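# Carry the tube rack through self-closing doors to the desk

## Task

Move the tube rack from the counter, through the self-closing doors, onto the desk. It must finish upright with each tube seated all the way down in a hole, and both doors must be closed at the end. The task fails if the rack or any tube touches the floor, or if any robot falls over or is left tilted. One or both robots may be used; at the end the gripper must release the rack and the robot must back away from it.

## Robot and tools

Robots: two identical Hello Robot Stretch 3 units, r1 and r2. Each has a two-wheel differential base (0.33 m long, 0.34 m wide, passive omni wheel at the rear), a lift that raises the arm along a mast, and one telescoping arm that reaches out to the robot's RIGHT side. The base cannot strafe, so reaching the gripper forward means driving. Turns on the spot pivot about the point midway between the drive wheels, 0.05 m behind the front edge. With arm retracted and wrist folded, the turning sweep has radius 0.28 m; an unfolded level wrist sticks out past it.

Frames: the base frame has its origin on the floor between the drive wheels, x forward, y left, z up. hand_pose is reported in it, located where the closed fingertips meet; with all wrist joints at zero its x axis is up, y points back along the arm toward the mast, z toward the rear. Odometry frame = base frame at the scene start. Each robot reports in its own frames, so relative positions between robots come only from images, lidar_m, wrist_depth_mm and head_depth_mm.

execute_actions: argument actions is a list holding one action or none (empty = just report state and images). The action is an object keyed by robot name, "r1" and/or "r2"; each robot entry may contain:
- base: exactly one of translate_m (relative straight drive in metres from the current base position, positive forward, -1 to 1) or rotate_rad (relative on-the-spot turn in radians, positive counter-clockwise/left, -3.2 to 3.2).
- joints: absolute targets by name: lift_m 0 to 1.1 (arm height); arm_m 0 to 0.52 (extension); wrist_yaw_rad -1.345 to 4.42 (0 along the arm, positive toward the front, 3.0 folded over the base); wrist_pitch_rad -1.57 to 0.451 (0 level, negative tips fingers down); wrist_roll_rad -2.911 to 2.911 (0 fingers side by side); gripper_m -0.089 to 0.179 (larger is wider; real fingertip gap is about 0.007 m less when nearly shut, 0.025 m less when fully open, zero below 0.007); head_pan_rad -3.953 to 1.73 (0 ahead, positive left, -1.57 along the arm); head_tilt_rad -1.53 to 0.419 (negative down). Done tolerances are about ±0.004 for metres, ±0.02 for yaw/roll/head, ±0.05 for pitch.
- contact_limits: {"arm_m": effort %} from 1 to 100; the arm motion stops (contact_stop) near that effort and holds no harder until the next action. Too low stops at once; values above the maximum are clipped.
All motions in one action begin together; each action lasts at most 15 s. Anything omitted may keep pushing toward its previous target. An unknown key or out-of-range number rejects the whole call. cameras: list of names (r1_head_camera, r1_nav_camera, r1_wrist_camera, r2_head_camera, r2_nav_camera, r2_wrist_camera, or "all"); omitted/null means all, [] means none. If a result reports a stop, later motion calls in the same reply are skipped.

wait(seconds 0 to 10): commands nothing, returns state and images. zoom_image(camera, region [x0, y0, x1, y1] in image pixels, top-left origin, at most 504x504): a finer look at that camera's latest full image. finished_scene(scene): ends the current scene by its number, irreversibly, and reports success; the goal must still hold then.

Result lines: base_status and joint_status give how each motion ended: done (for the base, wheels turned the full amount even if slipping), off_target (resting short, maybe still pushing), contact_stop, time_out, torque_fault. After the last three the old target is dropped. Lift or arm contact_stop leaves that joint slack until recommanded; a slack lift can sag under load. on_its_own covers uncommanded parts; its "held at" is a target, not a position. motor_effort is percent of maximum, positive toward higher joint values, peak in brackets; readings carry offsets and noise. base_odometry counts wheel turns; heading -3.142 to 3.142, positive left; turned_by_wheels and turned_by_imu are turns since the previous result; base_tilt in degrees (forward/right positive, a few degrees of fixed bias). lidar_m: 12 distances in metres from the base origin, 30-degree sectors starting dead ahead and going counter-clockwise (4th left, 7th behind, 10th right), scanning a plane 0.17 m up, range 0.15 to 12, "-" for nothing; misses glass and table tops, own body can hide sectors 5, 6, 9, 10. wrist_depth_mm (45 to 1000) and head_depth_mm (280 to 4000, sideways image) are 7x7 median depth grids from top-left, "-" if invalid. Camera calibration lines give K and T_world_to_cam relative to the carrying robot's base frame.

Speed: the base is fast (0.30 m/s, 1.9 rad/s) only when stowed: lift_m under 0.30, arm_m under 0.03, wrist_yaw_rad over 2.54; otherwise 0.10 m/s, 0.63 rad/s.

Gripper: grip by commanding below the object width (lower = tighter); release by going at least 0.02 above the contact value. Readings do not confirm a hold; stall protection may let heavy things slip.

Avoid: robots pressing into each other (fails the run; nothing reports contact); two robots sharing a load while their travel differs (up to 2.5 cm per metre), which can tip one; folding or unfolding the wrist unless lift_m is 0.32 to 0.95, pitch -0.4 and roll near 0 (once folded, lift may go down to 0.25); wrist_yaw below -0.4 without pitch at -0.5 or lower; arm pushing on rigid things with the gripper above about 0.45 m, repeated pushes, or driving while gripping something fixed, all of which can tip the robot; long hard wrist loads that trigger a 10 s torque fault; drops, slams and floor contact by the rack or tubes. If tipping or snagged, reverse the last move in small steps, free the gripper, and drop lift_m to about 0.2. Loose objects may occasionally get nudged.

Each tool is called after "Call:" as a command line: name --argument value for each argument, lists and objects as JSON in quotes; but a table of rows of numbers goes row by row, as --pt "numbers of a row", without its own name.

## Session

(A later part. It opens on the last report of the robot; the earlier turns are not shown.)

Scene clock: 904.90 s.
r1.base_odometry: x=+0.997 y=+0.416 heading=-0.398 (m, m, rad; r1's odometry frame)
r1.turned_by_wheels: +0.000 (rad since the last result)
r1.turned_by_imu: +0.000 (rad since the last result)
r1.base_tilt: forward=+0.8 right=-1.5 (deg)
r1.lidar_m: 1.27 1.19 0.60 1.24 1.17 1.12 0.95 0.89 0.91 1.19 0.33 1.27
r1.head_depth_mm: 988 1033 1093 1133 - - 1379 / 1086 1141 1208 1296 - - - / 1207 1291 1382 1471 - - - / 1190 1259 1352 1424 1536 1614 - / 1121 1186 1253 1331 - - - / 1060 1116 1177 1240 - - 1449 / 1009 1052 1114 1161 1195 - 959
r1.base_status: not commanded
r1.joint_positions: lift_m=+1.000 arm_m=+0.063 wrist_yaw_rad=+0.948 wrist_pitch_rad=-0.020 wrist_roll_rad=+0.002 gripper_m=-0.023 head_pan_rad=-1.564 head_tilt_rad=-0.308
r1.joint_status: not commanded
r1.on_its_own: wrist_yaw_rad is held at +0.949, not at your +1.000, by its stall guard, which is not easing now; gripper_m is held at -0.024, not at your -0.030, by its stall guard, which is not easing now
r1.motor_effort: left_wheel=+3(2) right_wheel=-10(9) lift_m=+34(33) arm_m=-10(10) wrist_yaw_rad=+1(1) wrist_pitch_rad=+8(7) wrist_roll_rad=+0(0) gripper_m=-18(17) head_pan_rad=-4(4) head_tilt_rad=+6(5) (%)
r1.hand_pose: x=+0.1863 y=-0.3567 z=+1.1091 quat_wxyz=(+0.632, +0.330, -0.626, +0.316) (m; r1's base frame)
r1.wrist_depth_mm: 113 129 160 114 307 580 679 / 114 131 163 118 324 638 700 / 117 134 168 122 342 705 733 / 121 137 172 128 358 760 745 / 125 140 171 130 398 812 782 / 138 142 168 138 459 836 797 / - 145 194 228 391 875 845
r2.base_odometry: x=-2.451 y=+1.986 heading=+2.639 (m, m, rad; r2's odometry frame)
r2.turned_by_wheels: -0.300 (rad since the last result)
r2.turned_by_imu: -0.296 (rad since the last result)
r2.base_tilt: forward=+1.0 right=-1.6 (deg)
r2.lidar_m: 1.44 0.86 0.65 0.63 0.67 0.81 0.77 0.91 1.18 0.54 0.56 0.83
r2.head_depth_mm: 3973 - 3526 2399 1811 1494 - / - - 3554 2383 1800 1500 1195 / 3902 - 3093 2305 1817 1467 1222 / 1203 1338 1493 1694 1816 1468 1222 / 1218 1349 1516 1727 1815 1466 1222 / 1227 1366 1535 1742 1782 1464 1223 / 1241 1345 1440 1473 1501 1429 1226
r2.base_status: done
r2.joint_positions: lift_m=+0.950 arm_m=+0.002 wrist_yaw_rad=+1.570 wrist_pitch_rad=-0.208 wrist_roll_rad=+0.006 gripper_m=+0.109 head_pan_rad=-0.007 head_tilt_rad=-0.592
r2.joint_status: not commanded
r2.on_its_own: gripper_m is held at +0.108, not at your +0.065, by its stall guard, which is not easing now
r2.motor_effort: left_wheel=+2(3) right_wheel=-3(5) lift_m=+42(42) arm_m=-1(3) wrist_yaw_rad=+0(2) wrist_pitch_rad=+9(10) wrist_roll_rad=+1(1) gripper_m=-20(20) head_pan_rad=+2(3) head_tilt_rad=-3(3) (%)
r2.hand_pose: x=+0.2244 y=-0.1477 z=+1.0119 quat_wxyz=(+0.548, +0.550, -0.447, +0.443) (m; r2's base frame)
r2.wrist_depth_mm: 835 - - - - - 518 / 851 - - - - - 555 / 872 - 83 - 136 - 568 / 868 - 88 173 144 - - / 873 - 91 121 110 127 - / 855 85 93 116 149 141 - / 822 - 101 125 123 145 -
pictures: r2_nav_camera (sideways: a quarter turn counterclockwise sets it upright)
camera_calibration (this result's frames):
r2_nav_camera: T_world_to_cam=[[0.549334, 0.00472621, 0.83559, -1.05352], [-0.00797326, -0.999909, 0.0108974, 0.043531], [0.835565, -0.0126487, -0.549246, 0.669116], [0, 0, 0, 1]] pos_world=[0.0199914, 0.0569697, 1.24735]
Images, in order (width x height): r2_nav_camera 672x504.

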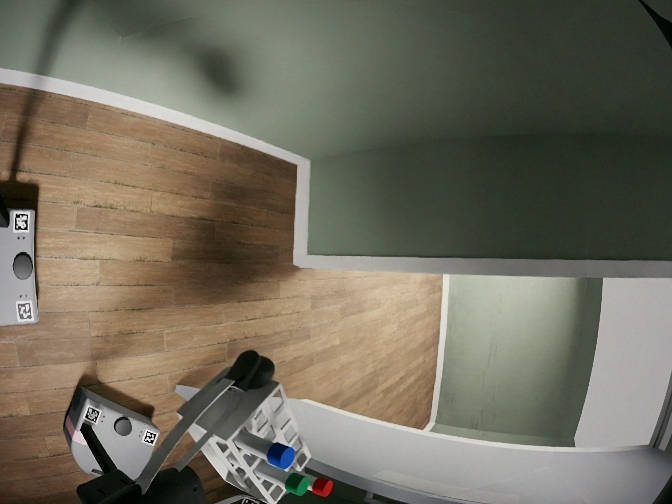

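Call:
execute_actions --actions '[{"r2":{"base":{"translate_m":0.6}}}]' --cameras '[]'

Call:
execute_actions --actions '[{"r2":{"base":{"rotate_rad":-0.35}}}]' --cameras '["r2_nav_camera"]'

Scene clock: 917.00 s.
r1.base_odometry: x=+0.997 y=+0.416 heading=-0.398 (m, m, rad; r1's odometry frame)
r1.turned_by_wheels: +0.000 (rad since the last result)
r1.turned_by_imu: -0.002 (rad since the last result)
r1.base_tilt: forward=+0.9 right=-1.4 (deg)
r1.lidar_m: 0.63 0.74 1.22 1.24 1.17 1.12 0.95 0.89 0.91 1.19 0.33 1.27
r1.head_depth_mm: 986 1030 1095 1135 - - 1379 / 1088 1140 1206 1300 - - - / 1212 1294 1378 1468 - - - / 1195 1263 1355 1434 1543 1624 - / 1123 1190 1259 1332 - - - / 1068 1117 1178 1251 - - 1437 / 1005 1062 1105 1164 1194 - 953
r1.base_status: not commanded
r1.joint_positions: lift_m=+1.000 arm_m=+0.063 wrist_yaw_rad=+0.948 wrist_pitch_rad=-0.020 wrist_roll_rad=+0.002 gripper_m=-0.023 head_pan_rad=-1.564 head_tilt_rad=-0.308
r1.joint_status: not commanded
r1.on_its_own: wrist_yaw_rad is held at +0.949, not at your +1.000, by its stall guard, which is not easing now; gripper_m is held at -0.024, not at your -0.030, by its stall guard, which is not easing now
r1.motor_effort: left_wheel=+2(2) right_wheel=-10(10) lift_m=+34(33) arm_m=-10(10) wrist_yaw_rad=+1(0) wrist_pitch_rad=+8(7) wrist_roll_rad=+0(0) gripper_m=-18(18) head_pan_rad=-4(4) head_tilt_rad=+5(5) (%)
r1.hand_pose: x=+0.1863 y=-0.3567 z=+1.1091 quat_wxyz=(+0.632, +0.330, -0.626, +0.316) (m; r1's base frame)
r1.wrist_depth_mm: 113 129 160 114 310 586 690 / 115 131 164 118 326 632 704 / 117 134 168 123 340 707 732 / 120 136 172 128 359 776 757 / 124 139 171 130 397 816 772 / 136 143 168 138 458 851 807 / - 145 195 229 393 882 834
r2.base_odometry: x=-2.977 y=+2.276 heading=+2.639 (m, m, rad; r2's odometry frame)
r2.turned_by_wheels: +0.000 (rad since the last result)
r2.turned_by_imu: +0.002 (rad since the last result)
r2.base_tilt: forward=+1.1 right=-1.6 (deg)
r2.lidar_m: 0.84 0.81 0.62 0.60 0.63 0.90 1.37 1.54 0.63 0.54 0.63 3.81
r2.head_depth_mm: 3451 3808 3525 2397 1810 1499 - / 3478 3797 3511 2410 1809 1498 1192 / 681 766 882 2107 1688 1426 1222 / 688 761 849 964 1119 1334 1227 / 696 772 863 982 1138 1353 1224 / 703 781 875 997 1159 1350 1216 / 711 787 885 1013 1176 1355 1228
r2.base_status: done
r2.joint_positions: lift_m=+0.950 arm_m=+0.002 wrist_yaw_rad=+1.570 wrist_pitch_rad=-0.208 wrist_roll_rad=+0.006 gripper_m=+0.109 head_pan_rad=-0.007 head_tilt_rad=-0.592
r2.joint_status: not commanded
r2.on_its_own: gripper_m is held at +0.108, not at your +0.065, by its stall guard, which is not easing now
r2.motor_effort: left_wheel=+2(5) right_wheel=-2(3) lift_m=+43(42) arm_m=-2(2) wrist_yaw_rad=+1(0) wrist_pitch_rad=+9(9) wrist_roll_rad=+1(1) gripper_m=-20(19) head_pan_rad=+3(3) head_tilt_rad=-3(3) (%)
r2.hand_pose: x=+0.2244 y=-0.1477 z=+1.0119 quat_wxyz=(+0.548, +0.550, -0.447, +0.443) (m; r2's base frame)
r2.wrist_depth_mm: 742 721 704 - - - - / 788 768 746 - - - - / 794 808 83 798 137 - - / 816 874 88 172 143 - - / 825 915 91 120 110 127 - / 799 86 93 116 149 140 840 / 786 - 101 125 124 146 -
pictures: none
No camera images: the call's "cameras" was empty. Leave "cameras" out to get every camera's image.

Scene clock: 918.50 s.
r1.base_odometry: x=+0.997 y=+0.416 heading=-0.398 (m, m, rad; r1's odometry frame)
r1.turned_by_wheels: +0.000 (rad since the last result)
r1.turned_by_imu: +0.000 (rad since the last result)
r1.base_tilt: forward=+0.8 right=-1.4 (deg)
r1.lidar_m: 0.63 0.77 1.22 1.24 1.17 1.12 0.95 0.89 0.91 1.19 0.33 1.27
r1.head_depth_mm: 987 1030 1088 1133 - - 1374 / 1083 1145 1215 1300 - - - / 1211 1286 1367 1468 - - - / 1201 1259 1351 1432 1537 1604 - / 1122 1181 1252 1335 - - - / 1062 1118 1183 1250 - - 1445 / 1009 1055 1109 1164 1195 - 959
r1.base_status: not commanded
r1.joint_positions: lift_m=+1.000 arm_m=+0.063 wrist_yaw_rad=+0.948 wrist_pitch_rad=-0.020 wrist_roll_rad=+0.002 gripper_m=-0.023 head_pan_rad=-1.564 head_tilt_rad=-0.308
r1.joint_status: not commanded
r1.on_its_own: wrist_yaw_rad is held at +0.949, not at your +1.000, by its stall guard, which is not easing now; gripper_m is held at -0.024, not at your -0.030, by its stall guard, which is not easing now
r1.motor_effort: left_wheel=+2(2) right_wheel=-9(10) lift_m=+33(34) arm_m=-10(10) wrist_yaw_rad=+1(1) wrist_pitch_rad=+7(8) wrist_roll_rad=+0(0) gripper_m=-17(17) head_pan_rad=-4(4) head_tilt_rad=+5(5) (%)
r1.hand_pose: x=+0.1863 y=-0.3567 z=+1.1091 quat_wxyz=(+0.632, +0.330, -0.626, +0.316) (m; r1's base frame)
r1.wrist_depth_mm: 113 129 160 113 308 583 691 / 115 131 164 118 323 644 714 / 117 134 168 122 342 709 724 / 121 137 172 128 360 781 763 / 124 139 171 130 398 811 765 / 129 142 168 138 460 850 794 / - 145 195 228 393 894 840
r2.base_odometry: x=-2.977 y=+2.276 heading=+2.289 (m, m, rad; r2's odometry frame)
r2.turned_by_wheels: -0.350 (rad since the last result)
r2.turned_by_imu: -0.345 (rad since the last result)
r2.base_tilt: forward=+1.0 right=-1.7 (deg)
r2.lidar_m: 4.14 0.84 0.71 0.60 0.60 0.68 1.14 1.37 0.70 0.63 0.54 0.74
r2.head_depth_mm: 3873 - 3505 2397 1815 1503 - / 3857 - 3523 2406 1817 1498 1193 / 3765 - 3557 2403 1822 1457 1219 / 3680 - 3551 2409 1823 1462 1224 / 3543 3929 3513 2410 1813 1424 1226 / 3482 3784 890 949 1060 1241 1227 / 654 715 797 901 1024 1190 1226
r2.base_status: done
r2.joint_positions: lift_m=+0.950 arm_m=+0.002 wrist_yaw_rad=+1.570 wrist_pitch_rad=-0.208 wrist_roll_rad=+0.006 gripper_m=+0.109 head_pan_rad=-0.007 head_tilt_rad=-0.592
r2.joint_status: not commanded
r2.on_its_own: gripper_m is held at +0.108, not at your +0.065, by its stall guard, which is not easing now
r2.motor_effort: left_wheel=+2(5) right_wheel=-3(6) lift_m=+43(42) arm_m=-1(2) wrist_yaw_rad=+1(0) wrist_pitch_rad=+9(9) wrist_roll_rad=+1(1) gripper_m=-20(20) head_pan_rad=+3(3) head_tilt_rad=-3(3) (%)
r2.hand_pose: x=+0.2244 y=-0.1478 z=+1.0119 quat_wxyz=(+0.548, +0.550, -0.447, +0.443) (m; r2's base frame)
r2.wrist_depth_mm: 644 666 - - - 772 472 / 676 697 - - - 771 472 / 694 742 83 - 137 759 478 / 748 772 88 172 143 710 471 / 792 813 91 121 110 127 465 / 828 86 93 116 149 140 424 / 860 908 101 125 124 145 487
pictures: r2_nav_camera (sideways: a quarter turn counterclockwise sets it upright)
camera_calibration (this result's frames):
r2_nav_camera: T_world_to_cam=[[0.549364, 0.00473283, 0.83557, -1.05349], [-0.00796044, -0.999909, 0.0108974, 0.0435309], [0.835545, -0.0126382, -0.549276, 0.669155], [0, 0, 0, 1]] pos_world=[0.0199887, 0.0569699, 1.24734]
Images, in order (width x height): r2_nav_camera 672x504.

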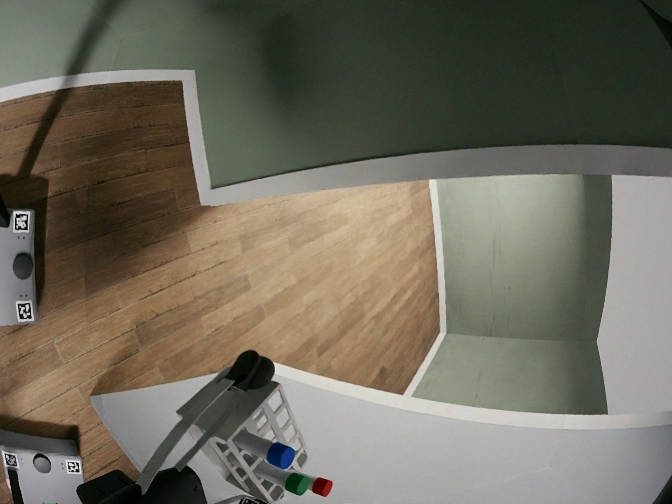

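Call:
execute_actions --actions '[{"r2":{"base":{"rotate_rad":-0.1}}}]' --cameras '[]'

Call:
execute_actions --actions '[{"r2":{"base":{"translate_m":0.6}}}]' --cameras '["r2_nav_camera"]'

Scene clock: 922.90 s.
r1.base_odometry: x=+0.997 y=+0.416 heading=-0.398 (m, m, rad; r1's odometry frame)
r1.turned_by_wheels: +0.000 (rad since the last result)
r1.turned_by_imu: -0.001 (rad since the last result)
r1.base_tilt: forward=+0.8 right=-1.4 (deg)
r1.lidar_m: 0.63 1.19 1.21 1.23 1.17 1.11 0.95 0.89 0.92 1.19 0.33 1.27
r1.head_depth_mm: 981 1037 1092 1133 - - 1377 / 1085 1149 1219 1307 - - - / 1210 1288 1368 1466 - - - / 1189 1255 1350 1429 1528 1602 - / 1123 1183 1249 1342 - - - / 1064 1114 1180 1245 - - 1446 / 1006 1048 1109 1160 1187 - 963
r1.base_status: not commanded
r1.joint_positions: lift_m=+1.000 arm_m=+0.063 wrist_yaw_rad=+0.948 wrist_pitch_rad=-0.020 wrist_roll_rad=+0.002 gripper_m=-0.023 head_pan_rad=-1.564 head_tilt_rad=-0.308
r1.joint_status: not commanded
r1.on_its_own: wrist_yaw_rad is held at +0.949, not at your +1.000, by its stall guard, which is not easing now; gripper_m is held at -0.024, not at your -0.030, by its stall guard, which is not easing now
r1.motor_effort: left_wheel=+2(2) right_wheel=-10(11) lift_m=+33(33) arm_m=-10(10) wrist_yaw_rad=+1(1) wrist_pitch_rad=+7(7) wrist_roll_rad=+0(0) gripper_m=-17(17) head_pan_rad=-4(4) head_tilt_rad=+5(5) (%)
r1.hand_pose: x=+0.1863 y=-0.3567 z=+1.1091 quat_wxyz=(+0.632, +0.330, -0.626, +0.316) (m; r1's base frame)
r1.wrist_depth_mm: 113 128 159 113 309 572 691 / 115 131 164 118 326 640 700 / 117 134 167 122 340 700 726 / 121 136 172 128 361 769 755 / 124 140 171 130 396 815 781 / 129 143 168 138 459 835 819 / - 146 194 228 390 893 837
r2.base_odometry: x=-2.977 y=+2.276 heading=+2.189 (m, m, rad; r2's odometry frame)
r2.turned_by_wheels: -0.100 (rad since the last result)
r2.turned_by_imu: -0.099 (rad since the last result)
r2.base_tilt: forward=+0.9 right=-1.8 (deg)
r2.lidar_m: 4.17 0.84 0.76 0.61 0.60 0.65 0.99 1.37 0.71 0.62 0.54 0.67
r2.head_depth_mm: 3529 3698 3524 2189 1453 1365 - / 3965 - 3521 2389 1810 1499 1198 / 3865 - 3509 2395 1813 1457 1220 / 3802 - 3524 2408 1817 1459 1227 / 3653 - 3554 2401 1819 1471 1229 / 3514 3830 3546 2414 1759 1272 1227 / 3411 3676 824 893 1006 1161 1230
r2.base_status: done
r2.joint_positions: lift_m=+0.950 arm_m=+0.002 wrist_yaw_rad=+1.570 wrist_pitch_rad=-0.208 wrist_roll_rad=+0.006 gripper_m=+0.109 head_pan_rad=-0.007 head_tilt_rad=-0.592
r2.joint_status: not commanded
r2.on_its_own: gripper_m is held at +0.108, not at your +0.065, by its stall guard, which is not easing now
r2.motor_effort: left_wheel=+2(4) right_wheel=-3(6) lift_m=+43(42) arm_m=-1(2) wrist_yaw_rad=+0(0) wrist_pitch_rad=+9(9) wrist_roll_rad=+1(1) gripper_m=-20(20) head_pan_rad=+3(2) head_tilt_rad=-3(3) (%)
r2.hand_pose: x=+0.2244 y=-0.1478 z=+1.0119 quat_wxyz=(+0.548, +0.550, -0.447, +0.443) (m; r2's base frame)
r2.wrist_depth_mm: 631 - - - - 604 401 / 658 - - - - 601 405 / 673 731 83 - 137 611 401 / 729 783 88 172 143 558 402 / 774 782 91 120 110 127 403 / 777 86 93 115 148 140 371 / 806 900 101 125 123 145 434
pictures: none
No camera images: the call's "cameras" was empty. Leave "cameras" out to get every camera's image.

Scene clock: 929.83 s.
r1.base_odometry: x=+0.997 y=+0.416 heading=-0.398 (m, m, rad; r1's odometry frame)
r1.turned_by_wheels: +0.000 (rad since the last result)
r1.turned_by_imu: -0.002 (rad since the last result)
r1.base_tilt: forward=+0.9 right=-1.6 (deg)
r1.lidar_m: 1.26 1.19 1.22 1.23 1.17 1.12 0.95 0.89 0.91 1.19 0.33 0.88
r1.head_depth_mm: 983 1030 1085 1128 - - 1378 / 1086 1151 1213 1302 - - - / 1220 1289 1368 1465 - - - / 1192 1265 1338 1429 1528 1611 - / 1121 1183 1268 1327 - - - / 1057 1116 1168 1243 - - 1449 / 1003 1057 1104 1159 1193 - 962
r1.base_status: not commanded
r1.joint_positions: lift_m=+1.000 arm_m=+0.063 wrist_yaw_rad=+0.948 wrist_pitch_rad=-0.020 wrist_roll_rad=+0.002 gripper_m=-0.023 head_pan_rad=-1.564 head_tilt_rad=-0.308
r1.joint_status: not commanded
r1.on_its_own: wrist_yaw_rad is held at +0.949, not at your +1.000, by its stall guard, which is not easing now; gripper_m is held at -0.024, not at your -0.030, by its stall guard, which is not easing now
r1.motor_effort: left_wheel=+2(3) right_wheel=-10(10) lift_m=+34(34) arm_m=-10(10) wrist_yaw_rad=+1(1) wrist_pitch_rad=+8(7) wrist_roll_rad=+0(0) gripper_m=-17(17) head_pan_rad=-4(4) head_tilt_rad=+5(5) (%)
r1.hand_pose: x=+0.1863 y=-0.3567 z=+1.1091 quat_wxyz=(+0.632, +0.330, -0.626, +0.316) (m; r1's base frame)
r1.wrist_depth_mm: 113 129 160 114 309 581 697 / 115 131 163 118 324 639 705 / 117 134 168 123 340 703 733 / 121 137 173 128 360 767 754 / 125 140 171 130 396 811 771 / 139 143 168 138 467 857 800 / - 145 195 228 392 872 825
r2.base_odometry: x=-3.325 y=+2.764 heading=+2.189 (m, m, rad; r2's odometry frame)
r2.turned_by_wheels: +0.000 (rad since the last result)
r2.turned_by_imu: +0.002 (rad since the last result)
r2.base_tilt: forward=+0.9 right=-1.6 (deg)
r2.lidar_m: 3.61 3.56 0.36 0.49 0.84 0.90 1.38 0.89 0.49 0.47 0.48 0.64
r2.head_depth_mm: 3229 3425 3348 2381 1810 1508 - / 3468 3842 3530 2395 1816 1500 1194 / 3369 3710 3545 2387 1822 1461 1217 / 3210 3663 3563 2414 1815 1467 1222 / 3134 3470 3548 2401 1815 1466 1222 / 3021 3333 3562 2437 1822 1466 1230 / 2950 3180 3397 2419 1827 1468 1225
r2.base_status: done
r2.joint_positions: lift_m=+0.950 arm_m=+0.002 wrist_yaw_rad=+1.570 wrist_pitch_rad=-0.208 wrist_roll_rad=+0.006 gripper_m=+0.109 head_pan_rad=-0.007 head_tilt_rad=-0.592
r2.joint_status: not commanded
r2.on_its_own: gripper_m is held at +0.108, not at your +0.065, by its stall guard, which is not easing now
r2.motor_effort: left_wheel=+2(5) right_wheel=-3(4) lift_m=+42(42) arm_m=-2(1) wrist_yaw_rad=+1(0) wrist_pitch_rad=+9(9) wrist_roll_rad=+1(1) gripper_m=-20(20) head_pan_rad=+2(3) head_tilt_rad=-3(3) (%)
r2.hand_pose: x=+0.2244 y=-0.1478 z=+1.0119 quat_wxyz=(+0.548, +0.550, -0.447, +0.443) (m; r2's base frame)
r2.wrist_depth_mm: - - - - - - 376 / - - - - - - 379 / - - 83 - 137 - 378 / - - 88 172 143 555 383 / - - 91 121 110 127 383 / - 86 93 116 149 140 349 / - - 101 124 124 145 403
pictures: r2_nav_camera (sideways: a quarter turn counterclockwise sets it upright)
camera_calibration (this result's frames):
r2_nav_camera: T_world_to_cam=[[0.549369, 0.00473341, 0.835566, -1.05349], [-0.00795924, -0.999909, 0.0108974, 0.0435309], [0.835542, -0.0126372, -0.549282, 0.669163], [0, 0, 0, 1]] pos_world=[0.0199883, 0.0569699, 1.24734]
Images, in order (width x height): r2_nav_camera 672x504.

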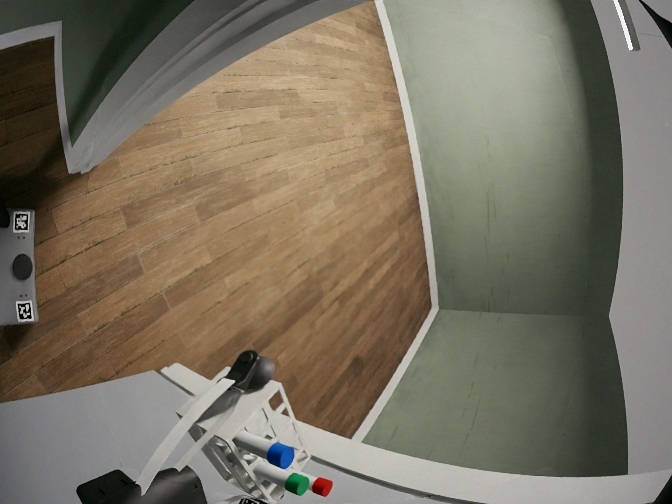

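Call:
execute_actions --actions '[{"r2":{"base":{"rotate_rad":0.15}}}]' --cameras '[]'

Call:
execute_actions --actions '[{"r2":{"base":{"translate_m":0.3},"joints":{"head_tilt_rad":-0.9}}}]' --cameras '["r2_nav_camera","r2_wrist_camera"]'

Scene clock: 934.63 s.
r1.base_odometry: x=+0.997 y=+0.416 heading=-0.398 (m, m, rad; r1's odometry frame)
r1.turned_by_wheels: +0.000 (rad since the last result)
r1.turned_by_imu: -0.001 (rad since the last result)
r1.base_tilt: forward=+0.8 right=-1.5 (deg)
r1.lidar_m: 1.27 1.19 1.22 1.24 1.17 1.12 0.94 0.89 0.91 1.19 0.33 0.88
r1.head_depth_mm: 984 1026 1087 1131 - - 1378 / 1081 1151 1214 1294 - - - / 1214 1293 1370 1484 - - - / 1191 1275 1347 1427 1532 1610 - / 1117 1185 1253 1321 - - - / 1064 1117 1178 1243 - - 1435 / 1006 1057 1114 1164 1188 - 958
r1.base_status: not commanded
r1.joint_positions: lift_m=+1.000 arm_m=+0.063 wrist_yaw_rad=+0.948 wrist_pitch_rad=-0.020 wrist_roll_rad=+0.002 gripper_m=-0.023 head_pan_rad=-1.564 head_tilt_rad=-0.308
r1.joint_status: not commanded
r1.on_its_own: wrist_yaw_rad is held at +0.949, not at your +1.000, by its stall guard, which is not easing now; gripper_m is held at -0.024, not at your -0.030, by its stall guard, which is not easing now
r1.motor_effort: left_wheel=+2(3) right_wheel=-11(10) lift_m=+35(34) arm_m=-10(10) wrist_yaw_rad=+0(1) wrist_pitch_rad=+7(8) wrist_roll_rad=+0(0) gripper_m=-17(18) head_pan_rad=-4(4) head_tilt_rad=+5(5) (%)
r1.hand_pose: x=+0.1863 y=-0.3567 z=+1.1091 quat_wxyz=(+0.632, +0.330, -0.626, +0.316) (m; r1's base frame)
r1.wrist_depth_mm: 113 129 160 114 308 581 684 / 115 132 163 118 324 643 703 / 117 134 168 122 342 707 726 / 122 136 172 128 362 764 766 / 125 139 171 130 403 826 790 / 138 142 169 138 460 864 797 / - 145 195 228 392 875 840
r2.base_odometry: x=-3.325 y=+2.764 heading=+2.339 (m, m, rad; r2's odometry frame)
r2.turned_by_wheels: +0.150 (rad since the last result)
r2.turned_by_imu: +0.148 (rad since the last result)
r2.base_tilt: forward=+0.9 right=-1.7 (deg)
r2.lidar_m: 3.59 0.40 0.36 0.63 0.83 0.97 1.73 0.88 0.47 0.47 0.50 0.77
r2.head_depth_mm: 3296 3693 3550 2384 1808 1501 - / 3218 3610 3512 2391 1815 1499 1193 / 3176 3530 3565 2413 1822 1468 1219 / 3111 3474 3548 2412 1821 1463 1226 / 3071 3373 3575 2389 1830 1464 1225 / 2983 3274 3468 2424 1816 1469 1228 / 2934 3246 3405 2410 1831 1472 1227
r2.base_status: done
r2.joint_positions: lift_m=+0.950 arm_m=+0.002 wrist_yaw_rad=+1.570 wrist_pitch_rad=-0.208 wrist_roll_rad=+0.006 gripper_m=+0.109 head_pan_rad=-0.007 head_tilt_rad=-0.592
r2.joint_status: not commanded
r2.on_its_own: gripper_m is held at +0.108, not at your +0.065, by its stall guard, which is not easing now
r2.motor_effort: left_wheel=-2(4) right_wheel=+2(6) lift_m=+42(42) arm_m=-2(1) wrist_yaw_rad=+1(1) wrist_pitch_rad=+10(10) wrist_roll_rad=+1(1) gripper_m=-20(19) head_pan_rad=+3(3) head_tilt_rad=-3(3) (%)
r2.hand_pose: x=+0.2244 y=-0.1478 z=+1.0119 quat_wxyz=(+0.548, +0.550, -0.447, +0.443) (m; r2's base frame)
r2.wrist_depth_mm: - - - - - - - / - - - - - - - / - - 83 - 137 - - / - - 88 172 144 - 490 / - - 91 121 110 127 489 / - 85 93 115 149 140 444 / - - 101 124 124 146 519
pictures: none
No camera images: the call's "cameras" was empty. Leave "cameras" out to get every camera's image.

Scene clock: 938.57 s.
r1.base_odometry: x=+0.997 y=+0.416 heading=-0.398 (m, m, rad; r1's odometry frame)
r1.turned_by_wheels: +0.000 (rad since the last result)
r1.turned_by_imu: -0.001 (rad since the last result)
r1.base_tilt: forward=+0.8 right=-1.5 (deg)
r1.lidar_m: 1.27 1.19 1.22 1.24 1.17 1.12 0.95 0.89 0.91 1.19 0.33 1.13
r1.head_depth_mm: 986 1028 1087 1141 - - 1384 / 1089 1146 1219 1290 - - - / 1203 1287 1371 1471 - - - / 1195 1268 1338 1433 1522 1620 - / 1121 1185 1249 1329 - - - / 1059 1117 1176 1253 - - 1435 / 1006 1057 1108 1173 1194 - 957
r1.base_status: not commanded
r1.joint_positions: lift_m=+1.000 arm_m=+0.063 wrist_yaw_rad=+0.948 wrist_pitch_rad=-0.020 wrist_roll_rad=+0.002 gripper_m=-0.023 head_pan_rad=-1.564 head_tilt_rad=-0.308
r1.joint_status: not commanded
r1.on_its_own: wrist_yaw_rad is held at +0.949, not at your +1.000, by its stall guard, which is not easing now; gripper_m is held at -0.024, not at your -0.030, by its stall guard, which is not easing now
r1.motor_effort: left_wheel=+3(2) right_wheel=-10(9) lift_m=+34(33) arm_m=-10(10) wrist_yaw_rad=+1(1) wrist_pitch_rad=+8(8) wrist_roll_rad=+0(0) gripper_m=-17(17) head_pan_rad=-3(4) head_tilt_rad=+5(5) (%)
r1.hand_pose: x=+0.1863 y=-0.3567 z=+1.1091 quat_wxyz=(+0.632, +0.330, -0.626, +0.316) (m; r1's base frame)
r1.wrist_depth_mm: 113 128 160 114 311 577 690 / 115 131 164 118 326 630 709 / 117 134 168 122 341 709 735 / 121 137 172 128 361 777 745 / 124 139 171 130 398 811 783 / 138 142 168 138 461 858 802 / - 145 195 227 388 895 828
r2.base_odometry: x=-3.533 y=+2.980 heading=+2.339 (m, m, rad; r2's odometry frame)
r2.turned_by_wheels: +0.000 (rad since the last result)
r2.turned_by_imu: +0.001 (rad since the last result)
r2.base_tilt: forward=+1.0 right=-1.8 (deg)
r2.lidar_m: 3.28 3.28 2.90 0.28 0.90 1.06 1.89 0.64 0.51 0.50 0.54 2.62
r2.head_depth_mm: 3154 2560 2032 1673 297 1195 1101 / 3072 2556 2050 1674 1370 1247 1103 / 3057 2585 2035 1688 1433 1249 1107 / 3029 2582 2050 1694 1443 1250 1104 / 2949 2599 2051 1687 1443 1259 1111 / 2888 2608 2080 1699 1446 1255 1113 / 2819 2631 2072 1709 1448 1262 1116
r2.base_status: done
r2.joint_positions: lift_m=+0.950 arm_m=+0.002 wrist_yaw_rad=+1.570 wrist_pitch_rad=-0.208 wrist_roll_rad=+0.006 gripper_m=+0.109 head_pan_rad=-0.007 head_tilt_rad=-0.888
r2.joint_status: all done
r2.on_its_own: gripper_m is held at +0.108, not at your +0.065, by its stall guard, which is not easing now
r2.motor_effort: left_wheel=-2(3) right_wheel=+2(6) lift_m=+42(42) arm_m=-2(1) wrist_yaw_rad=+0(0) wrist_pitch_rad=+9(9) wrist_roll_rad=+1(1) gripper_m=-20(20) head_pan_rad=+3(2) head_tilt_rad=-4(19) (%)
r2.hand_pose: x=+0.2244 y=-0.1478 z=+1.0119 quat_wxyz=(+0.548, +0.550, -0.447, +0.443) (m; r2's base frame)
r2.wrist_depth_mm: - - - - - - - / - - - - - - - / - - 83 - 137 - - / - - 88 172 143 - - / - - 91 120 110 127 - / - 86 93 116 149 140 - / - - 101 125 124 145 -
pictures: r2_nav_camera (sideways: a quarter turn counterclockwise sets it upright), r2_wrist_camera
camera_calibration (this result's frames):
r2_nav_camera: T_world_to_cam=[[0.769194, 0.00330058, 0.639007, -0.798646], [-0.00457856, -0.999933, 0.0106762, 0.0438025], [0.638999, -0.0111378, -0.769127, 0.95632], [0, 0, 0, 1]] pos_world=[0.00342697, 0.0570869, 1.2454]
r2_wrist_camera: T_world_to_cam=[[0.0487, -0.998765, -0.0098446, -0.144102], [-0.374807, -0.00913789, -0.927058, 1.05145], [0.925823, 0.0488375, -0.374789, 0.338285], [0, 0, 0, 1]] pos_world=[0.0879163, -0.150837, 1.10012]
Images, in order (width x height): r2_nav_camera 672x504, r2_wrist_camera 644x364.

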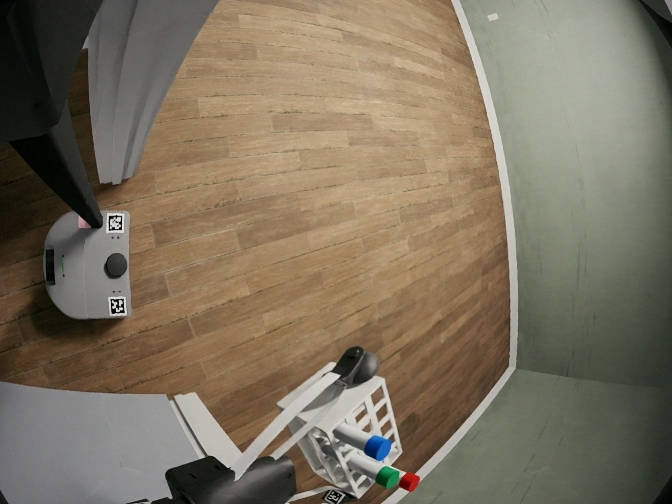

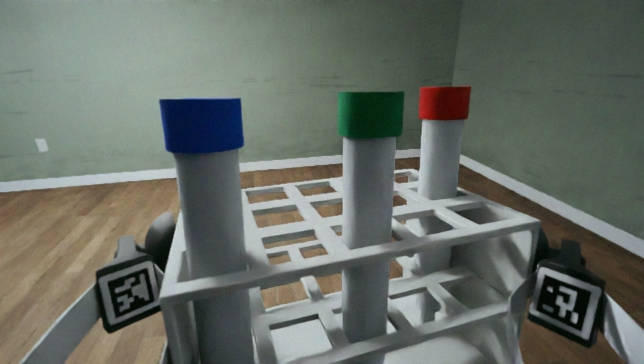

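Call:
execute_actions --actions '[{"r2":{"base":{"rotate_rad":-0.07}}}]' --cameras '[]'

Call:
execute_actions --actions '[{"r2":{"base":{"translate_m":0.7},"joints":{"head_tilt_rad":-0.4,"head_pan_rad":0.8}}}]' --cameras '["r2_nav_camera"]'

Scene clock: 942.60 s.
r1.base_odometry: x=+0.997 y=+0.416 heading=-0.398 (m, m, rad; r1's odometry frame)
r1.turned_by_wheels: +0.000 (rad since the last result)
r1.turned_by_imu: -0.001 (rad since the last result)
r1.base_tilt: forward=+0.7 right=-1.5 (deg)
r1.lidar_m: 1.26 1.19 1.22 1.23 1.17 1.12 0.95 0.90 0.91 1.19 0.33 1.14
r1.head_depth_mm: 986 1032 1093 1138 - - 1371 / 1084 1142 1208 1293 - - - / 1214 1292 1368 1471 - - - / 1189 1269 1352 1432 1538 1611 - / 1126 1189 1250 1333 - - - / 1060 1114 1173 1244 - - 1445 / 1007 1056 1108 1158 1190 - 959
r1.base_status: not commanded
r1.joint_positions: lift_m=+1.000 arm_m=+0.063 wrist_yaw_rad=+0.948 wrist_pitch_rad=-0.020 wrist_roll_rad=+0.002 gripper_m=-0.023 head_pan_rad=-1.564 head_tilt_rad=-0.308
r1.joint_status: not commanded
r1.on_its_own: wrist_yaw_rad is held at +0.949, not at your +1.000, by its stall guard, which is not easing now; gripper_m is held at -0.024, not at your -0.030, by its stall guard, which is not easing now
r1.motor_effort: left_wheel=+2(3) right_wheel=-10(10) lift_m=+34(33) arm_m=-10(10) wrist_yaw_rad=+1(1) wrist_pitch_rad=+8(7) wrist_roll_rad=+0(0) gripper_m=-17(17) head_pan_rad=-5(4) head_tilt_rad=+5(5) (%)
r1.hand_pose: x=+0.1863 y=-0.3567 z=+1.1091 quat_wxyz=(+0.632, +0.330, -0.626, +0.316) (m; r1's base frame)
r1.wrist_depth_mm: 113 129 159 113 307 580 689 / 115 131 164 118 325 633 708 / 117 134 168 123 339 702 733 / 121 137 172 128 359 772 745 / 125 139 171 130 398 818 792 / 138 142 168 138 461 869 798 / - 145 194 228 391 881 831
r2.base_odometry: x=-3.533 y=+2.980 heading=+2.269 (m, m, rad; r2's odometry frame)
r2.turned_by_wheels: -0.070 (rad since the last result)
r2.turned_by_imu: -0.069 (rad since the last result)
r2.base_tilt: forward=+1.0 right=-1.6 (deg)
r2.lidar_m: 3.30 3.26 3.01 0.28 0.29 1.02 1.68 0.68 0.51 0.50 0.53 2.52
r2.head_depth_mm: 3199 2540 2022 1675 297 1199 1101 / 3118 2564 2013 1693 1373 1249 1102 / 3080 2569 2029 1684 1432 1246 1107 / 3074 2607 2062 1698 1443 1252 1108 / 2956 2631 2037 1707 1440 1254 1111 / 2873 2625 2058 1706 1453 1263 1112 / 2819 2638 2074 1705 1451 1264 1122
r2.base_status: done
r2.joint_positions: lift_m=+0.950 arm_m=+0.002 wrist_yaw_rad=+1.570 wrist_pitch_rad=-0.208 wrist_roll_rad=+0.006 gripper_m=+0.109 head_pan_rad=-0.007 head_tilt_rad=-0.889
r2.joint_status: not commanded
r2.on_its_own: gripper_m is held at +0.108, not at your +0.065, by its stall guard, which is not easing now
r2.motor_effort: left_wheel=+2(4) right_wheel=-3(5) lift_m=+42(42) arm_m=-3(2) wrist_yaw_rad=-1(0) wrist_pitch_rad=+9(9) wrist_roll_rad=+1(1) gripper_m=-20(19) head_pan_rad=+3(1) head_tilt_rad=-4(5) (%)
r2.hand_pose: x=+0.2244 y=-0.1478 z=+1.0119 quat_wxyz=(+0.548, +0.550, -0.447, +0.443) (m; r2's base frame)
r2.wrist_depth_mm: - - - - - - - / - - - - - - - / - - 83 - 137 - - / - - 88 173 144 - - / - - 91 121 110 127 - / - 86 92 116 149 140 - / - - 101 124 124 146 -
pictures: none
No camera images: the call's "cameras" was empty. Leave "cameras" out to get every camera's image.

Scene clock: 950.57 s.
r1.base_odometry: x=+0.997 y=+0.416 heading=-0.398 (m, m, rad; r1's odometry frame)
r1.turned_by_wheels: +0.000 (rad since the last result)
r1.turned_by_imu: -0.002 (rad since the last result)
r1.base_tilt: forward=+0.8 right=-1.3 (deg)
r1.lidar_m: 1.27 1.19 1.22 1.24 1.17 1.12 0.95 0.89 0.91 1.19 0.33 1.27
r1.head_depth_mm: 992 1034 1086 1135 - - 1386 / 1090 1150 1209 1299 - - - / 1215 1287 1367 1466 - - - / 1198 1268 1338 1433 1516 1618 - / 1121 1188 1249 1328 - - - / 1062 1123 1179 1248 - - 1439 / 1012 1054 1108 1170 1192 - 956
r1.base_status: not commanded
r1.joint_positions: lift_m=+1.000 arm_m=+0.063 wrist_yaw_rad=+0.948 wrist_pitch_rad=-0.020 wrist_roll_rad=+0.002 gripper_m=-0.023 head_pan_rad=-1.564 head_tilt_rad=-0.308
r1.joint_status: not commanded
r1.on_its_own: wrist_yaw_rad is held at +0.949, not at your +1.000, by its stall guard, which is not easing now; gripper_m is held at -0.024, not at your -0.030, by its stall guard, which is not easing now
r1.motor_effort: left_wheel=+2(2) right_wheel=-10(10) lift_m=+35(34) arm_m=-10(10) wrist_yaw_rad=+1(1) wrist_pitch_rad=+8(8) wrist_roll_rad=+0(0) gripper_m=-17(17) head_pan_rad=-4(4) head_tilt_rad=+5(5) (%)
r1.hand_pose: x=+0.1863 y=-0.3567 z=+1.1091 quat_wxyz=(+0.632, +0.330, -0.626, +0.316) (m; r1's base frame)
r1.wrist_depth_mm: 113 128 160 113 309 581 688 / 115 131 164 118 324 640 717 / 117 133 168 122 340 707 737 / 121 137 172 128 358 760 758 / 125 139 171 130 398 807 785 / 138 143 168 138 464 854 802 / - 145 195 228 390 890 829
r2.base_odometry: x=-3.984 y=+3.516 heading=+2.269 (m, m, rad; r2's odometry frame)
r2.turned_by_wheels: +0.000 (rad since the last result)
r2.turned_by_imu: +0.003 (rad since the last result)
r2.base_tilt: forward=+0.9 right=-1.7 (deg)
r2.lidar_m: 2.62 2.62 2.74 2.31 1.19 0.73 2.08 0.73 0.65 1.01 2.02 2.28
r2.head_depth_mm: 2217 2348 2525 2672 2295 1718 1375 / 2330 2486 2638 2841 2290 1726 1375 / 2471 2634 2840 3013 2289 1722 1374 / 2630 2823 3030 3228 2302 1728 1374 / 2792 3000 3258 3429 2314 1720 1369 / 2978 3242 3532 3464 2274 1716 1367 / 3094 3256 3466 3396 2291 1716 1381
r2.base_status: done
r2.joint_positions: lift_m=+0.950 arm_m=+0.002 wrist_yaw_rad=+1.570 wrist_pitch_rad=-0.208 wrist_roll_rad=+0.006 gripper_m=+0.109 head_pan_rad=+0.793 head_tilt_rad=-0.408
r2.joint_status: all done
r2.on_its_own: gripper_m is held at +0.108, not at your +0.065, by its stall guard, which is not easing now
r2.motor_effort: left_wheel=+1(5) right_wheel=-3(3) lift_m=+43(42) arm_m=-1(1) wrist_yaw_rad=+0(0) wrist_pitch_rad=+9(10) wrist_roll_rad=+1(1) gripper_m=-20(20) head_pan_rad=+3(30) head_tilt_rad=+3(23) (%)
r2.hand_pose: x=+0.2244 y=-0.1478 z=+1.0119 quat_wxyz=(+0.548, +0.550, -0.447, +0.443) (m; r2's base frame)
r2.wrist_depth_mm: - - - - - - - / - - - - - - - / - - 83 - 137 - - / - - 88 173 143 - - / - - 91 121 110 127 - / - 86 93 116 149 140 - / - - 101 125 124 145 -
pictures: r2_nav_camera (sideways: a quarter turn counterclockwise sets it upright)
camera_calibration (this result's frames):
r2_nav_camera: T_world_to_cam=[[0.265521, 0.281786, 0.922006, -1.1645], [0.710292, -0.703828, 0.0105548, 0.0395931], [0.651908, 0.652091, -0.387031, 0.459163], [0, 0, 0, 1]] pos_world=[-0.0182545, 0.0565917, 1.25097]
Images, in order (width x height): r2_nav_camera 672x504.

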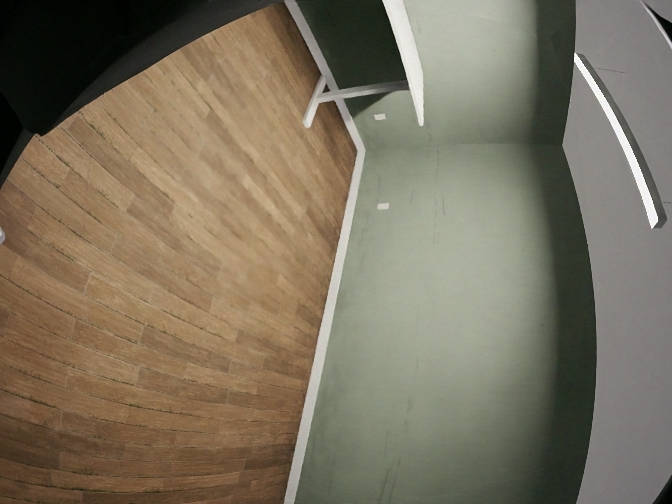

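Call:
execute_actions --actions '[{"r1":{"base":{"translate_m":0.13},"joints":{"wrist_yaw_rad":0.9,"arm_m":0.05}},"r2":{"base":{"translate_m":0.4},"joints":{"head_pan_rad":1.4}}}]' --cameras '["r2_nav_camera","r1_wrist_camera","r1_nav_camera"]'

Scene clock: 959.13 s.
r1.base_odometry: x=+1.117 y=+0.365 heading=-0.397 (m, m, rad; r1's odometry frame)
r1.turned_by_wheels: +0.000 (rad since the last result)
r1.turned_by_imu: +0.000 (rad since the last result)
r1.base_tilt: forward=+0.7 right=-1.6 (deg)
r1.lidar_m: 1.15 1.08 1.11 1.26 1.24 1.22 1.06 1.00 1.02 1.04 0.33 0.34
r1.head_depth_mm: 1109 1163 1234 1275 - - 1413 / 1220 1300 1371 1465 1547 - - / 1184 1266 1346 1437 1520 - - / 1112 1175 1258 1343 1426 1514 - / 1050 1112 1175 1259 1331 - - / 988 1039 1094 1159 - - - / 926 889 850 810 741 - 725
r1.base_status: done
r1.joint_positions: lift_m=+1.000 arm_m=+0.050 wrist_yaw_rad=+0.998 wrist_pitch_rad=-0.023 wrist_roll_rad=+0.002 gripper_m=-0.023 head_pan_rad=-1.564 head_tilt_rad=-0.308
r1.joint_status: wrist_yaw_rad off_target (ended at +0.998, target +0.900); the others done
r1.on_its_own: wrist_yaw_rad is held at +0.982, not at your +0.900, by its stall guard, which is not easing now; gripper_m is held at -0.024, not at your -0.030, by its stall guard, which is not easing now; wrist_yaw_rad is at rest, and its effort (-14) is outside its rest range (-12 to +12)
r1.motor_effort: left_wheel=+3(7) right_wheel=-7(10) lift_m=+34(34) arm_m=+4(13) wrist_yaw_rad=-14(54) wrist_pitch_rad=+9(9) wrist_roll_rad=+0(0) gripper_m=-17(21) head_pan_rad=-3(4) head_tilt_rad=+5(5) (%)
r1.hand_pose: x=+0.1935 y=-0.3331 z=+1.1083 quat_wxyz=(+0.624, +0.346, -0.617, +0.331) (m; r1's base frame)
r1.wrist_depth_mm: 127 137 159 111 239 316 469 / 131 141 164 115 249 335 514 / 945 144 169 119 261 360 567 / 977 147 174 124 273 380 629 / - 152 174 127 289 404 668 / - 156 174 133 322 439 706 / - 158 195 232 302 477 735
r2.base_odometry: x=-4.241 y=+3.822 heading=+2.269 (m, m, rad; r2's odometry frame)
r2.turned_by_wheels: +0.000 (rad since the last result)
r2.turned_by_imu: +0.001 (rad since the last result)
r2.base_tilt: forward=+0.9 right=-1.7 (deg)
r2.lidar_m: 2.24 2.23 2.53 2.67 2.01 1.11 1.14 0.94 1.04 1.72 1.90 2.15
r2.head_depth_mm: 2800 2915 3081 3084 2316 1716 1374 / 3027 3230 3468 3459 2294 1718 1376 / 2844 3091 3346 3477 2296 1719 1372 / 2735 2932 2796 3025 2301 1723 1373 / 2611 2781 2968 3171 2308 1728 1374 / 2495 2669 2841 3037 2299 1729 1374 / 2399 2564 2668 2912 2308 1720 1413
r2.base_status: done
r2.joint_positions: lift_m=+0.950 arm_m=+0.002 wrist_yaw_rad=+1.570 wrist_pitch_rad=-0.208 wrist_roll_rad=+0.006 gripper_m=+0.109 head_pan_rad=+1.393 head_tilt_rad=-0.408
r2.joint_status: all done
r2.on_its_own: gripper_m is held at +0.108, not at your +0.065, by its stall guard, which is not easing now
r2.motor_effort: left_wheel=+1(6) right_wheel=-2(3) lift_m=+42(42) arm_m=-2(2) wrist_yaw_rad=+1(0) wrist_pitch_rad=+9(9) wrist_roll_rad=+1(1) gripper_m=-20(20) head_pan_rad=+3(28) head_tilt_rad=+3(3) (%)
r2.hand_pose: x=+0.2244 y=-0.1478 z=+1.0119 quat_wxyz=(+0.548, +0.550, -0.447, +0.443) (m; r2's base frame)
r2.wrist_depth_mm: - - - - - - - / - - - - - - - / - - 83 - 137 - - / - - 88 173 143 - - / - - 91 120 110 127 - / - 86 93 116 148 140 - / - - 101 125 124 145 -
pictures: r1_nav_camera (sideways: a quarter turn counterclockwise sets it upright), r1_wrist_camera, r2_nav_camera (sideways: a quarter turn counterclockwise sets it upright)
camera_calibration (this result's frames):
r1_nav_camera: T_world_to_cam=[[-0.0528134, -0.33594, 0.940401, -1.17892], [-0.998318, 0.0403151, -0.0416642, 0.107656], [-0.0239157, -0.94102, -0.337504, 0.39533], [0, 0, 0, 1]] pos_world=[0.0546666, -0.0283724, 1.24657]
r1_wrist_camera: T_world_to_cam=[[-0.56925, -0.821481, -0.0335057, -0.129412], [-0.188454, 0.170041, -0.967249, 1.18955], [0.800274, -0.544293, -0.251608, 0.105714], [0, 0, 0, 1]] pos_world=[0.0659068, -0.251042, 1.17285]
r2_nav_camera: T_world_to_cam=[[0.0600365, 0.382488, 0.922008, -1.16325], [0.98364, -0.179838, 0.0105547, 0.0379257], [0.169849, 0.90629, -0.387027, 0.462098], [0, 0, 0, 1]] pos_world=[-0.0459545, 0.032956, 1.25097]
Images, in order (width x height): r1_nav_camera 672x504, r1_wrist_camera 644x364, r2_nav_camera 672x504.

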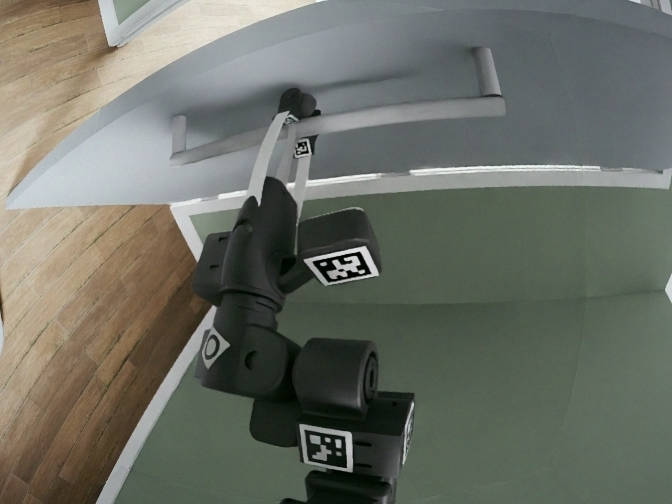

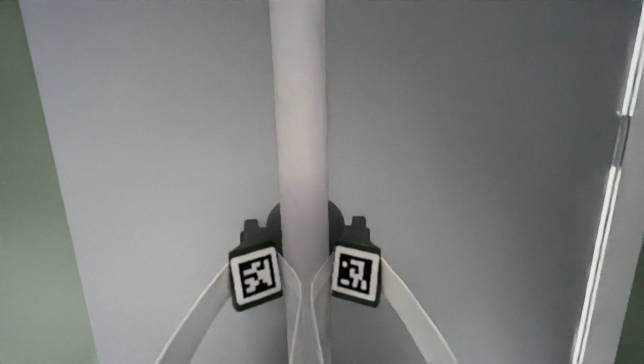

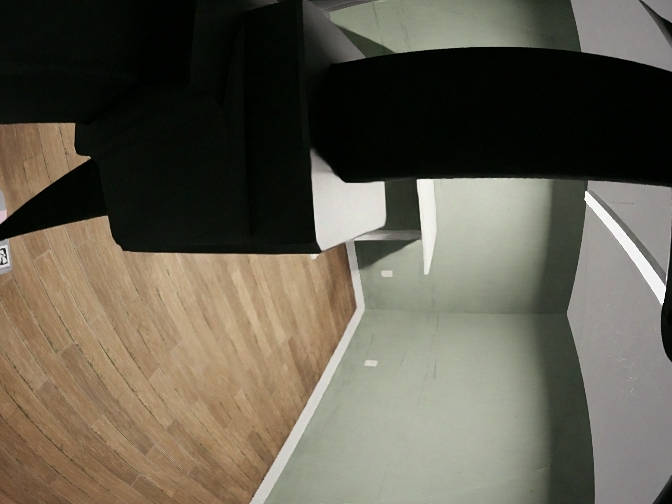

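Call:
execute_actions --actions '[{"r1":{"base":{"translate_m":0.08},"joints":{"wrist_yaw_rad":0.85,"arm_m":0.15}},"r2":{"base":{"rotate_rad":1.4},"joints":{"head_pan_rad":0}}}]' --cameras '["r2_nav_camera","r1_nav_camera"]'

Scene clock: 967.70 s.
r1.base_odometry: x=+1.191 y=+0.334 heading=-0.397 (m, m, rad; r1's odometry frame)
r1.turned_by_wheels: +0.000 (rad since the last result)
r1.turned_by_imu: +0.382 (rad since the last result)
r1.base_tilt: forward=+1.0 right=-1.4 (deg)
r1.lidar_m: 0.98 0.99 1.17 1.27 1.29 1.24 1.11 1.11 1.12 0.57 0.48 1.10
r1.head_depth_mm: 930 993 1066 - - 1351 1437 / 825 885 953 - - 1270 1367 / 711 753 802 846 - 1014 1093 / 626 659 695 725 764 854 908 / 557 584 613 634 - 725 768 / 504 525 548 564 - 637 670 / 459 477 495 518 499 516 594
r1.base_status: done
r1.joint_positions: lift_m=+1.000 arm_m=+0.150 wrist_yaw_rad=+0.921 wrist_pitch_rad=-0.016 wrist_roll_rad=+0.000 gripper_m=-0.023 head_pan_rad=-1.564 head_tilt_rad=-0.305
r1.joint_status: wrist_yaw_rad off_target (ended at +0.921, target +0.850); the others done
r1.on_its_own: wrist_yaw_rad is held at +0.918, not at your +0.850, by its stall guard, which is not easing now; gripper_m is held at -0.024, not at your -0.030, by its stall guard, which is not easing now
r1.motor_effort: left_wheel=+3(47) right_wheel=-7(60) lift_m=+30(34) arm_m=+3(20) wrist_yaw_rad=-3(81) wrist_pitch_rad=+6(32) wrist_roll_rad=+1(2) gripper_m=-16(23) head_pan_rad=-4(4) head_tilt_rad=+4(5) (%)
r1.hand_pose: x=+0.1823 y=-0.4496 z=+1.1104 quat_wxyz=(+0.636, +0.319, -0.631, +0.309) (m; r1's base frame)
r1.wrist_depth_mm: 764 864 170 111 173 174 175 / 797 864 176 115 179 179 182 / 805 923 183 120 186 187 188 / 795 935 189 125 193 194 196 / 832 970 196 126 201 202 205 / 840 - 203 132 210 211 213 / 849 - 214 214 218 221 222
r2.base_odometry: x=-4.241 y=+3.822 heading=-2.614 (m, m, rad; r2's odometry frame)
r2.turned_by_wheels: +1.400 (rad since the last result)
r2.turned_by_imu: +1.380 (rad since the last result)
r2.base_tilt: forward=+1.0 right=-1.7 (deg)
r2.lidar_m: 2.66 2.42 1.25 1.11 0.94 0.95 1.38 1.90 2.00 2.29 2.24 2.35
r2.head_depth_mm: 2865 2953 3120 3162 2293 1727 1412 / 2970 3217 3423 3483 2291 1718 1375 / 2836 3064 3316 3438 2311 1717 1377 / 2716 2911 3065 3238 2298 1724 1375 / 2588 2763 2953 3162 2292 1710 1375 / 2468 2653 2823 3038 2308 1730 1373 / 2371 2539 2648 2898 2299 1722 1371
r2.base_status: done
r2.joint_positions: lift_m=+0.950 arm_m=+0.002 wrist_yaw_rad=+1.570 wrist_pitch_rad=-0.208 wrist_roll_rad=+0.006 gripper_m=+0.109 head_pan_rad=+0.007 head_tilt_rad=-0.408
r2.joint_status: all done
r2.on_its_own: gripper_m is held at +0.108, not at your +0.065, by its stall guard, which is not easing now
r2.motor_effort: left_wheel=-2(3) right_wheel=+2(6) lift_m=+42(42) arm_m=-3(2) wrist_yaw_rad=+1(0) wrist_pitch_rad=+9(9) wrist_roll_rad=+1(1) gripper_m=-20(19) head_pan_rad=-2(32) head_tilt_rad=+3(3) (%)
r2.hand_pose: x=+0.2244 y=-0.1478 z=+1.0119 quat_wxyz=(+0.548, +0.550, -0.447, +0.443) (m; r2's base frame)
r2.wrist_depth_mm: - - - - - - - / - - - - - - - / - - 83 - 137 - - / - - 88 173 143 - - / - - 91 120 110 127 - / - 86 93 116 149 140 - / - - 101 125 124 145 -
pictures: r1_nav_camera (sideways: a quarter turn counterclockwise sets it upright), r2_nav_camera (sideways: a quarter turn counterclockwise sets it upright)
camera_calibration (this result's frames):
r1_nav_camera: T_world_to_cam=[[-0.0530454, -0.333515, 0.941251, -1.18002], [-0.998291, 0.0408539, -0.0417842, 0.107812], [-0.0245181, -0.941859, -0.335112, 0.39222], [0, 0, 0, 1]] pos_world=[0.0546492, -0.0285442, 1.24664]
r2_nav_camera: T_world_to_cam=[[0.386841, 0.0113899, 0.922076, -1.16534], [0.00428442, -0.999935, 0.0105542, 0.0439005], [0.922137, -0.000132251, -0.386864, 0.457297], [0, 0, 0, 1]] pos_world=[0.0289206, 0.0572312, 1.25098]
Images, in order (width x height): r1_nav_camera 672x504, r2_nav_camera 672x504.

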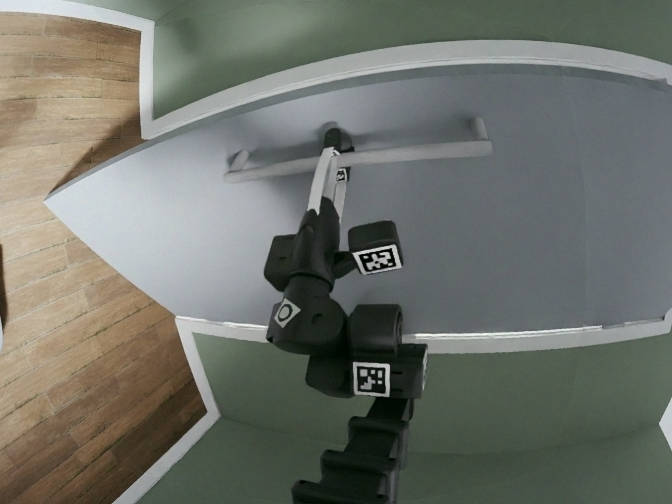

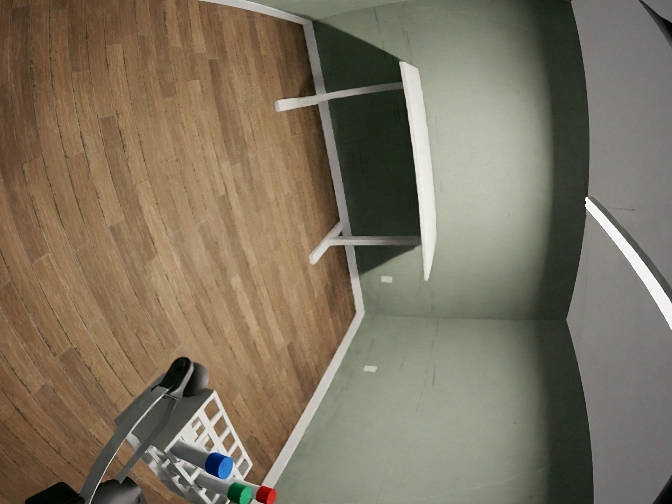

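Call:
execute_actions --actions '[{"r1":{"base":{"translate_m":0.08},"joints":{"wrist_yaw_rad":0.65,"arm_m":0.27}},"r2":{"base":{"rotate_rad":0.3}}}]' --cameras '["r2_nav_camera","r1_nav_camera"]'

Scene clock: 972.77 s.
r1.base_odometry: x=+1.265 y=+0.303 heading=-0.396 (m, m, rad; r1's odometry frame)
r1.turned_by_wheels: +0.001 (rad since the last result)
r1.turned_by_imu: +0.128 (rad since the last result)
r1.base_tilt: forward=+0.9 right=-1.5 (deg)
r1.lidar_m: 0.89 0.91 1.18 1.25 1.33 1.27 1.20 1.22 0.91 0.65 0.63 0.95
r1.head_depth_mm: 743 795 844 - 1011 1112 1235 / 695 741 782 - 935 1013 1112 / 654 694 734 - 868 929 1005 / 616 652 692 - 802 849 923 / 582 614 649 - 739 791 848 / 555 581 611 639 676 736 782 / 527 544 576 611 650 709 1244
r1.base_status: done
r1.joint_positions: lift_m=+1.000 arm_m=+0.269 wrist_yaw_rad=+0.718 wrist_pitch_rad=-0.015 wrist_roll_rad=+0.000 gripper_m=-0.023 head_pan_rad=-1.565 head_tilt_rad=-0.305
r1.joint_status: wrist_yaw_rad off_target (ended at +0.718, target +0.650); the others done
r1.on_its_own: gripper_m is held at -0.024, not at your -0.030, by its stall guard, which is not easing now; right_wheel is at rest, and its effort (-27) is outside its rest range (-18 to +18); wrist_yaw_rad is at rest, and its effort (-56) is outside its rest range (-12 to +12)
r1.motor_effort: left_wheel=+18(50) right_wheel=-27(27) lift_m=+31(30) arm_m=+8(19) wrist_yaw_rad=-56(90) wrist_pitch_rad=+6(12) wrist_roll_rad=+1(1) gripper_m=-21(24) head_pan_rad=-4(4) head_tilt_rad=+4(4) (%)
r1.hand_pose: x=+0.1469 y=-0.6072 z=+1.1107 quat_wxyz=(+0.664, +0.253, -0.660, +0.243) (m; r1's base frame)
r1.wrist_depth_mm: 696 811 175 166 164 159 154 / 702 858 182 172 169 164 158 / 712 877 189 178 176 169 163 / 729 884 197 185 182 175 169 / 745 903 208 126 189 182 175 / 761 902 219 132 196 188 182 / 768 904 224 210 206 197 189
r2.base_odometry: x=-4.241 y=+3.822 heading=-2.314 (m, m, rad; r2's odometry frame)
r2.turned_by_wheels: +0.300 (rad since the last result)
r2.turned_by_imu: +0.295 (rad since the last result)
r2.base_tilt: forward=+1.0 right=-1.6 (deg)
r2.lidar_m: 2.42 1.62 1.10 1.08 1.03 1.13 1.90 1.91 2.33 2.24 2.25 2.73
r2.head_depth_mm: 2562 2788 2883 3174 2289 1715 1418 / 2557 2739 3010 3140 2295 1720 1376 / 2509 2713 2954 3129 2296 1718 1374 / 2487 2681 2877 3049 2301 1721 1372 / 2443 2636 2831 3008 2309 1713 1368 / 2422 2609 2800 2989 2310 1734 1378 / 2408 2550 2747 2940 2313 1717 1370
r2.base_status: done
r2.joint_positions: lift_m=+0.950 arm_m=+0.002 wrist_yaw_rad=+1.570 wrist_pitch_rad=-0.208 wrist_roll_rad=+0.006 gripper_m=+0.109 head_pan_rad=+0.007 head_tilt_rad=-0.408
r2.joint_status: not commanded
r2.on_its_own: gripper_m is held at +0.108, not at your +0.065, by its stall guard, which is not easing now
r2.motor_effort: left_wheel=-2(5) right_wheel=+3(6) lift_m=+42(42) arm_m=-2(2) wrist_yaw_rad=+1(1) wrist_pitch_rad=+9(9) wrist_roll_rad=+1(1) gripper_m=-19(20) head_pan_rad=-4(2) head_tilt_rad=+3(3) (%)
r2.hand_pose: x=+0.2244 y=-0.1478 z=+1.0119 quat_wxyz=(+0.548, +0.550, -0.447, +0.443) (m; r2's base frame)
r2.wrist_depth_mm: - - - - - - - / - - - - - - - / - - 84 - 137 - - / - - 89 173 144 - - / - - 91 121 110 127 - / - 86 93 116 149 140 - / - - 101 125 124 146 -
pictures: r1_nav_camera (sideways: a quarter turn counterclockwise sets it upright), r2_nav_camera (sideways: a quarter turn counterclockwise sets it upright)
camera_calibration (this result's frames):
r1_nav_camera: T_world_to_cam=[[-0.0530536, -0.333476, 0.941265, -1.18004], [-0.99829, 0.0408759, -0.0417861, 0.107814], [-0.0245404, -0.941872, -0.335074, 0.392171], [0, 0, 0, 1]] pos_world=[0.0546485, -0.0285476, 1.24664]
r2_nav_camera: T_world_to_cam=[[0.386786, 0.0113667, 0.922099, -1.16537], [0.00422479, -0.999935, 0.0105541, 0.043901], [0.92216, -0.000186501, -0.386809, 0.457226], [0, 0, 0, 1]] pos_world=[0.028927, 0.0572299, 1.25098]
Images, in order (width x height): r1_nav_camera 672x504, r2_nav_camera 672x504.

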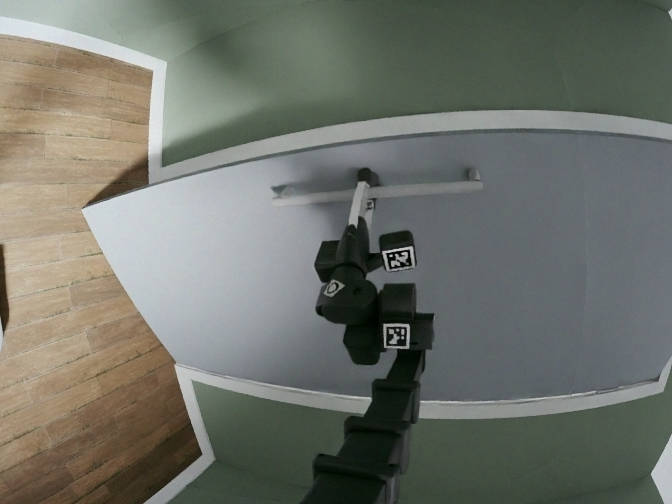

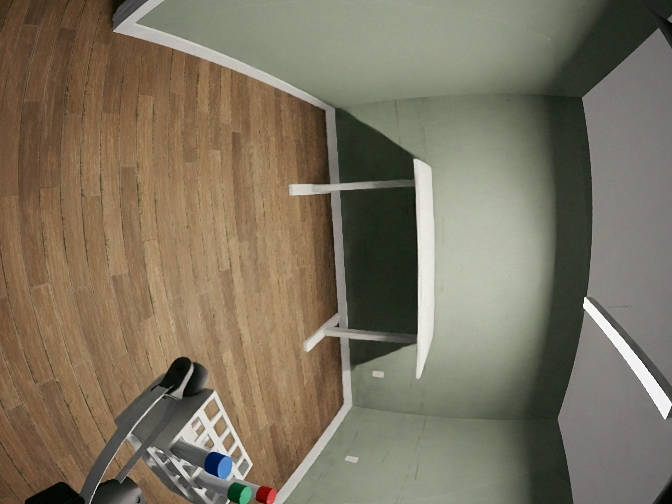

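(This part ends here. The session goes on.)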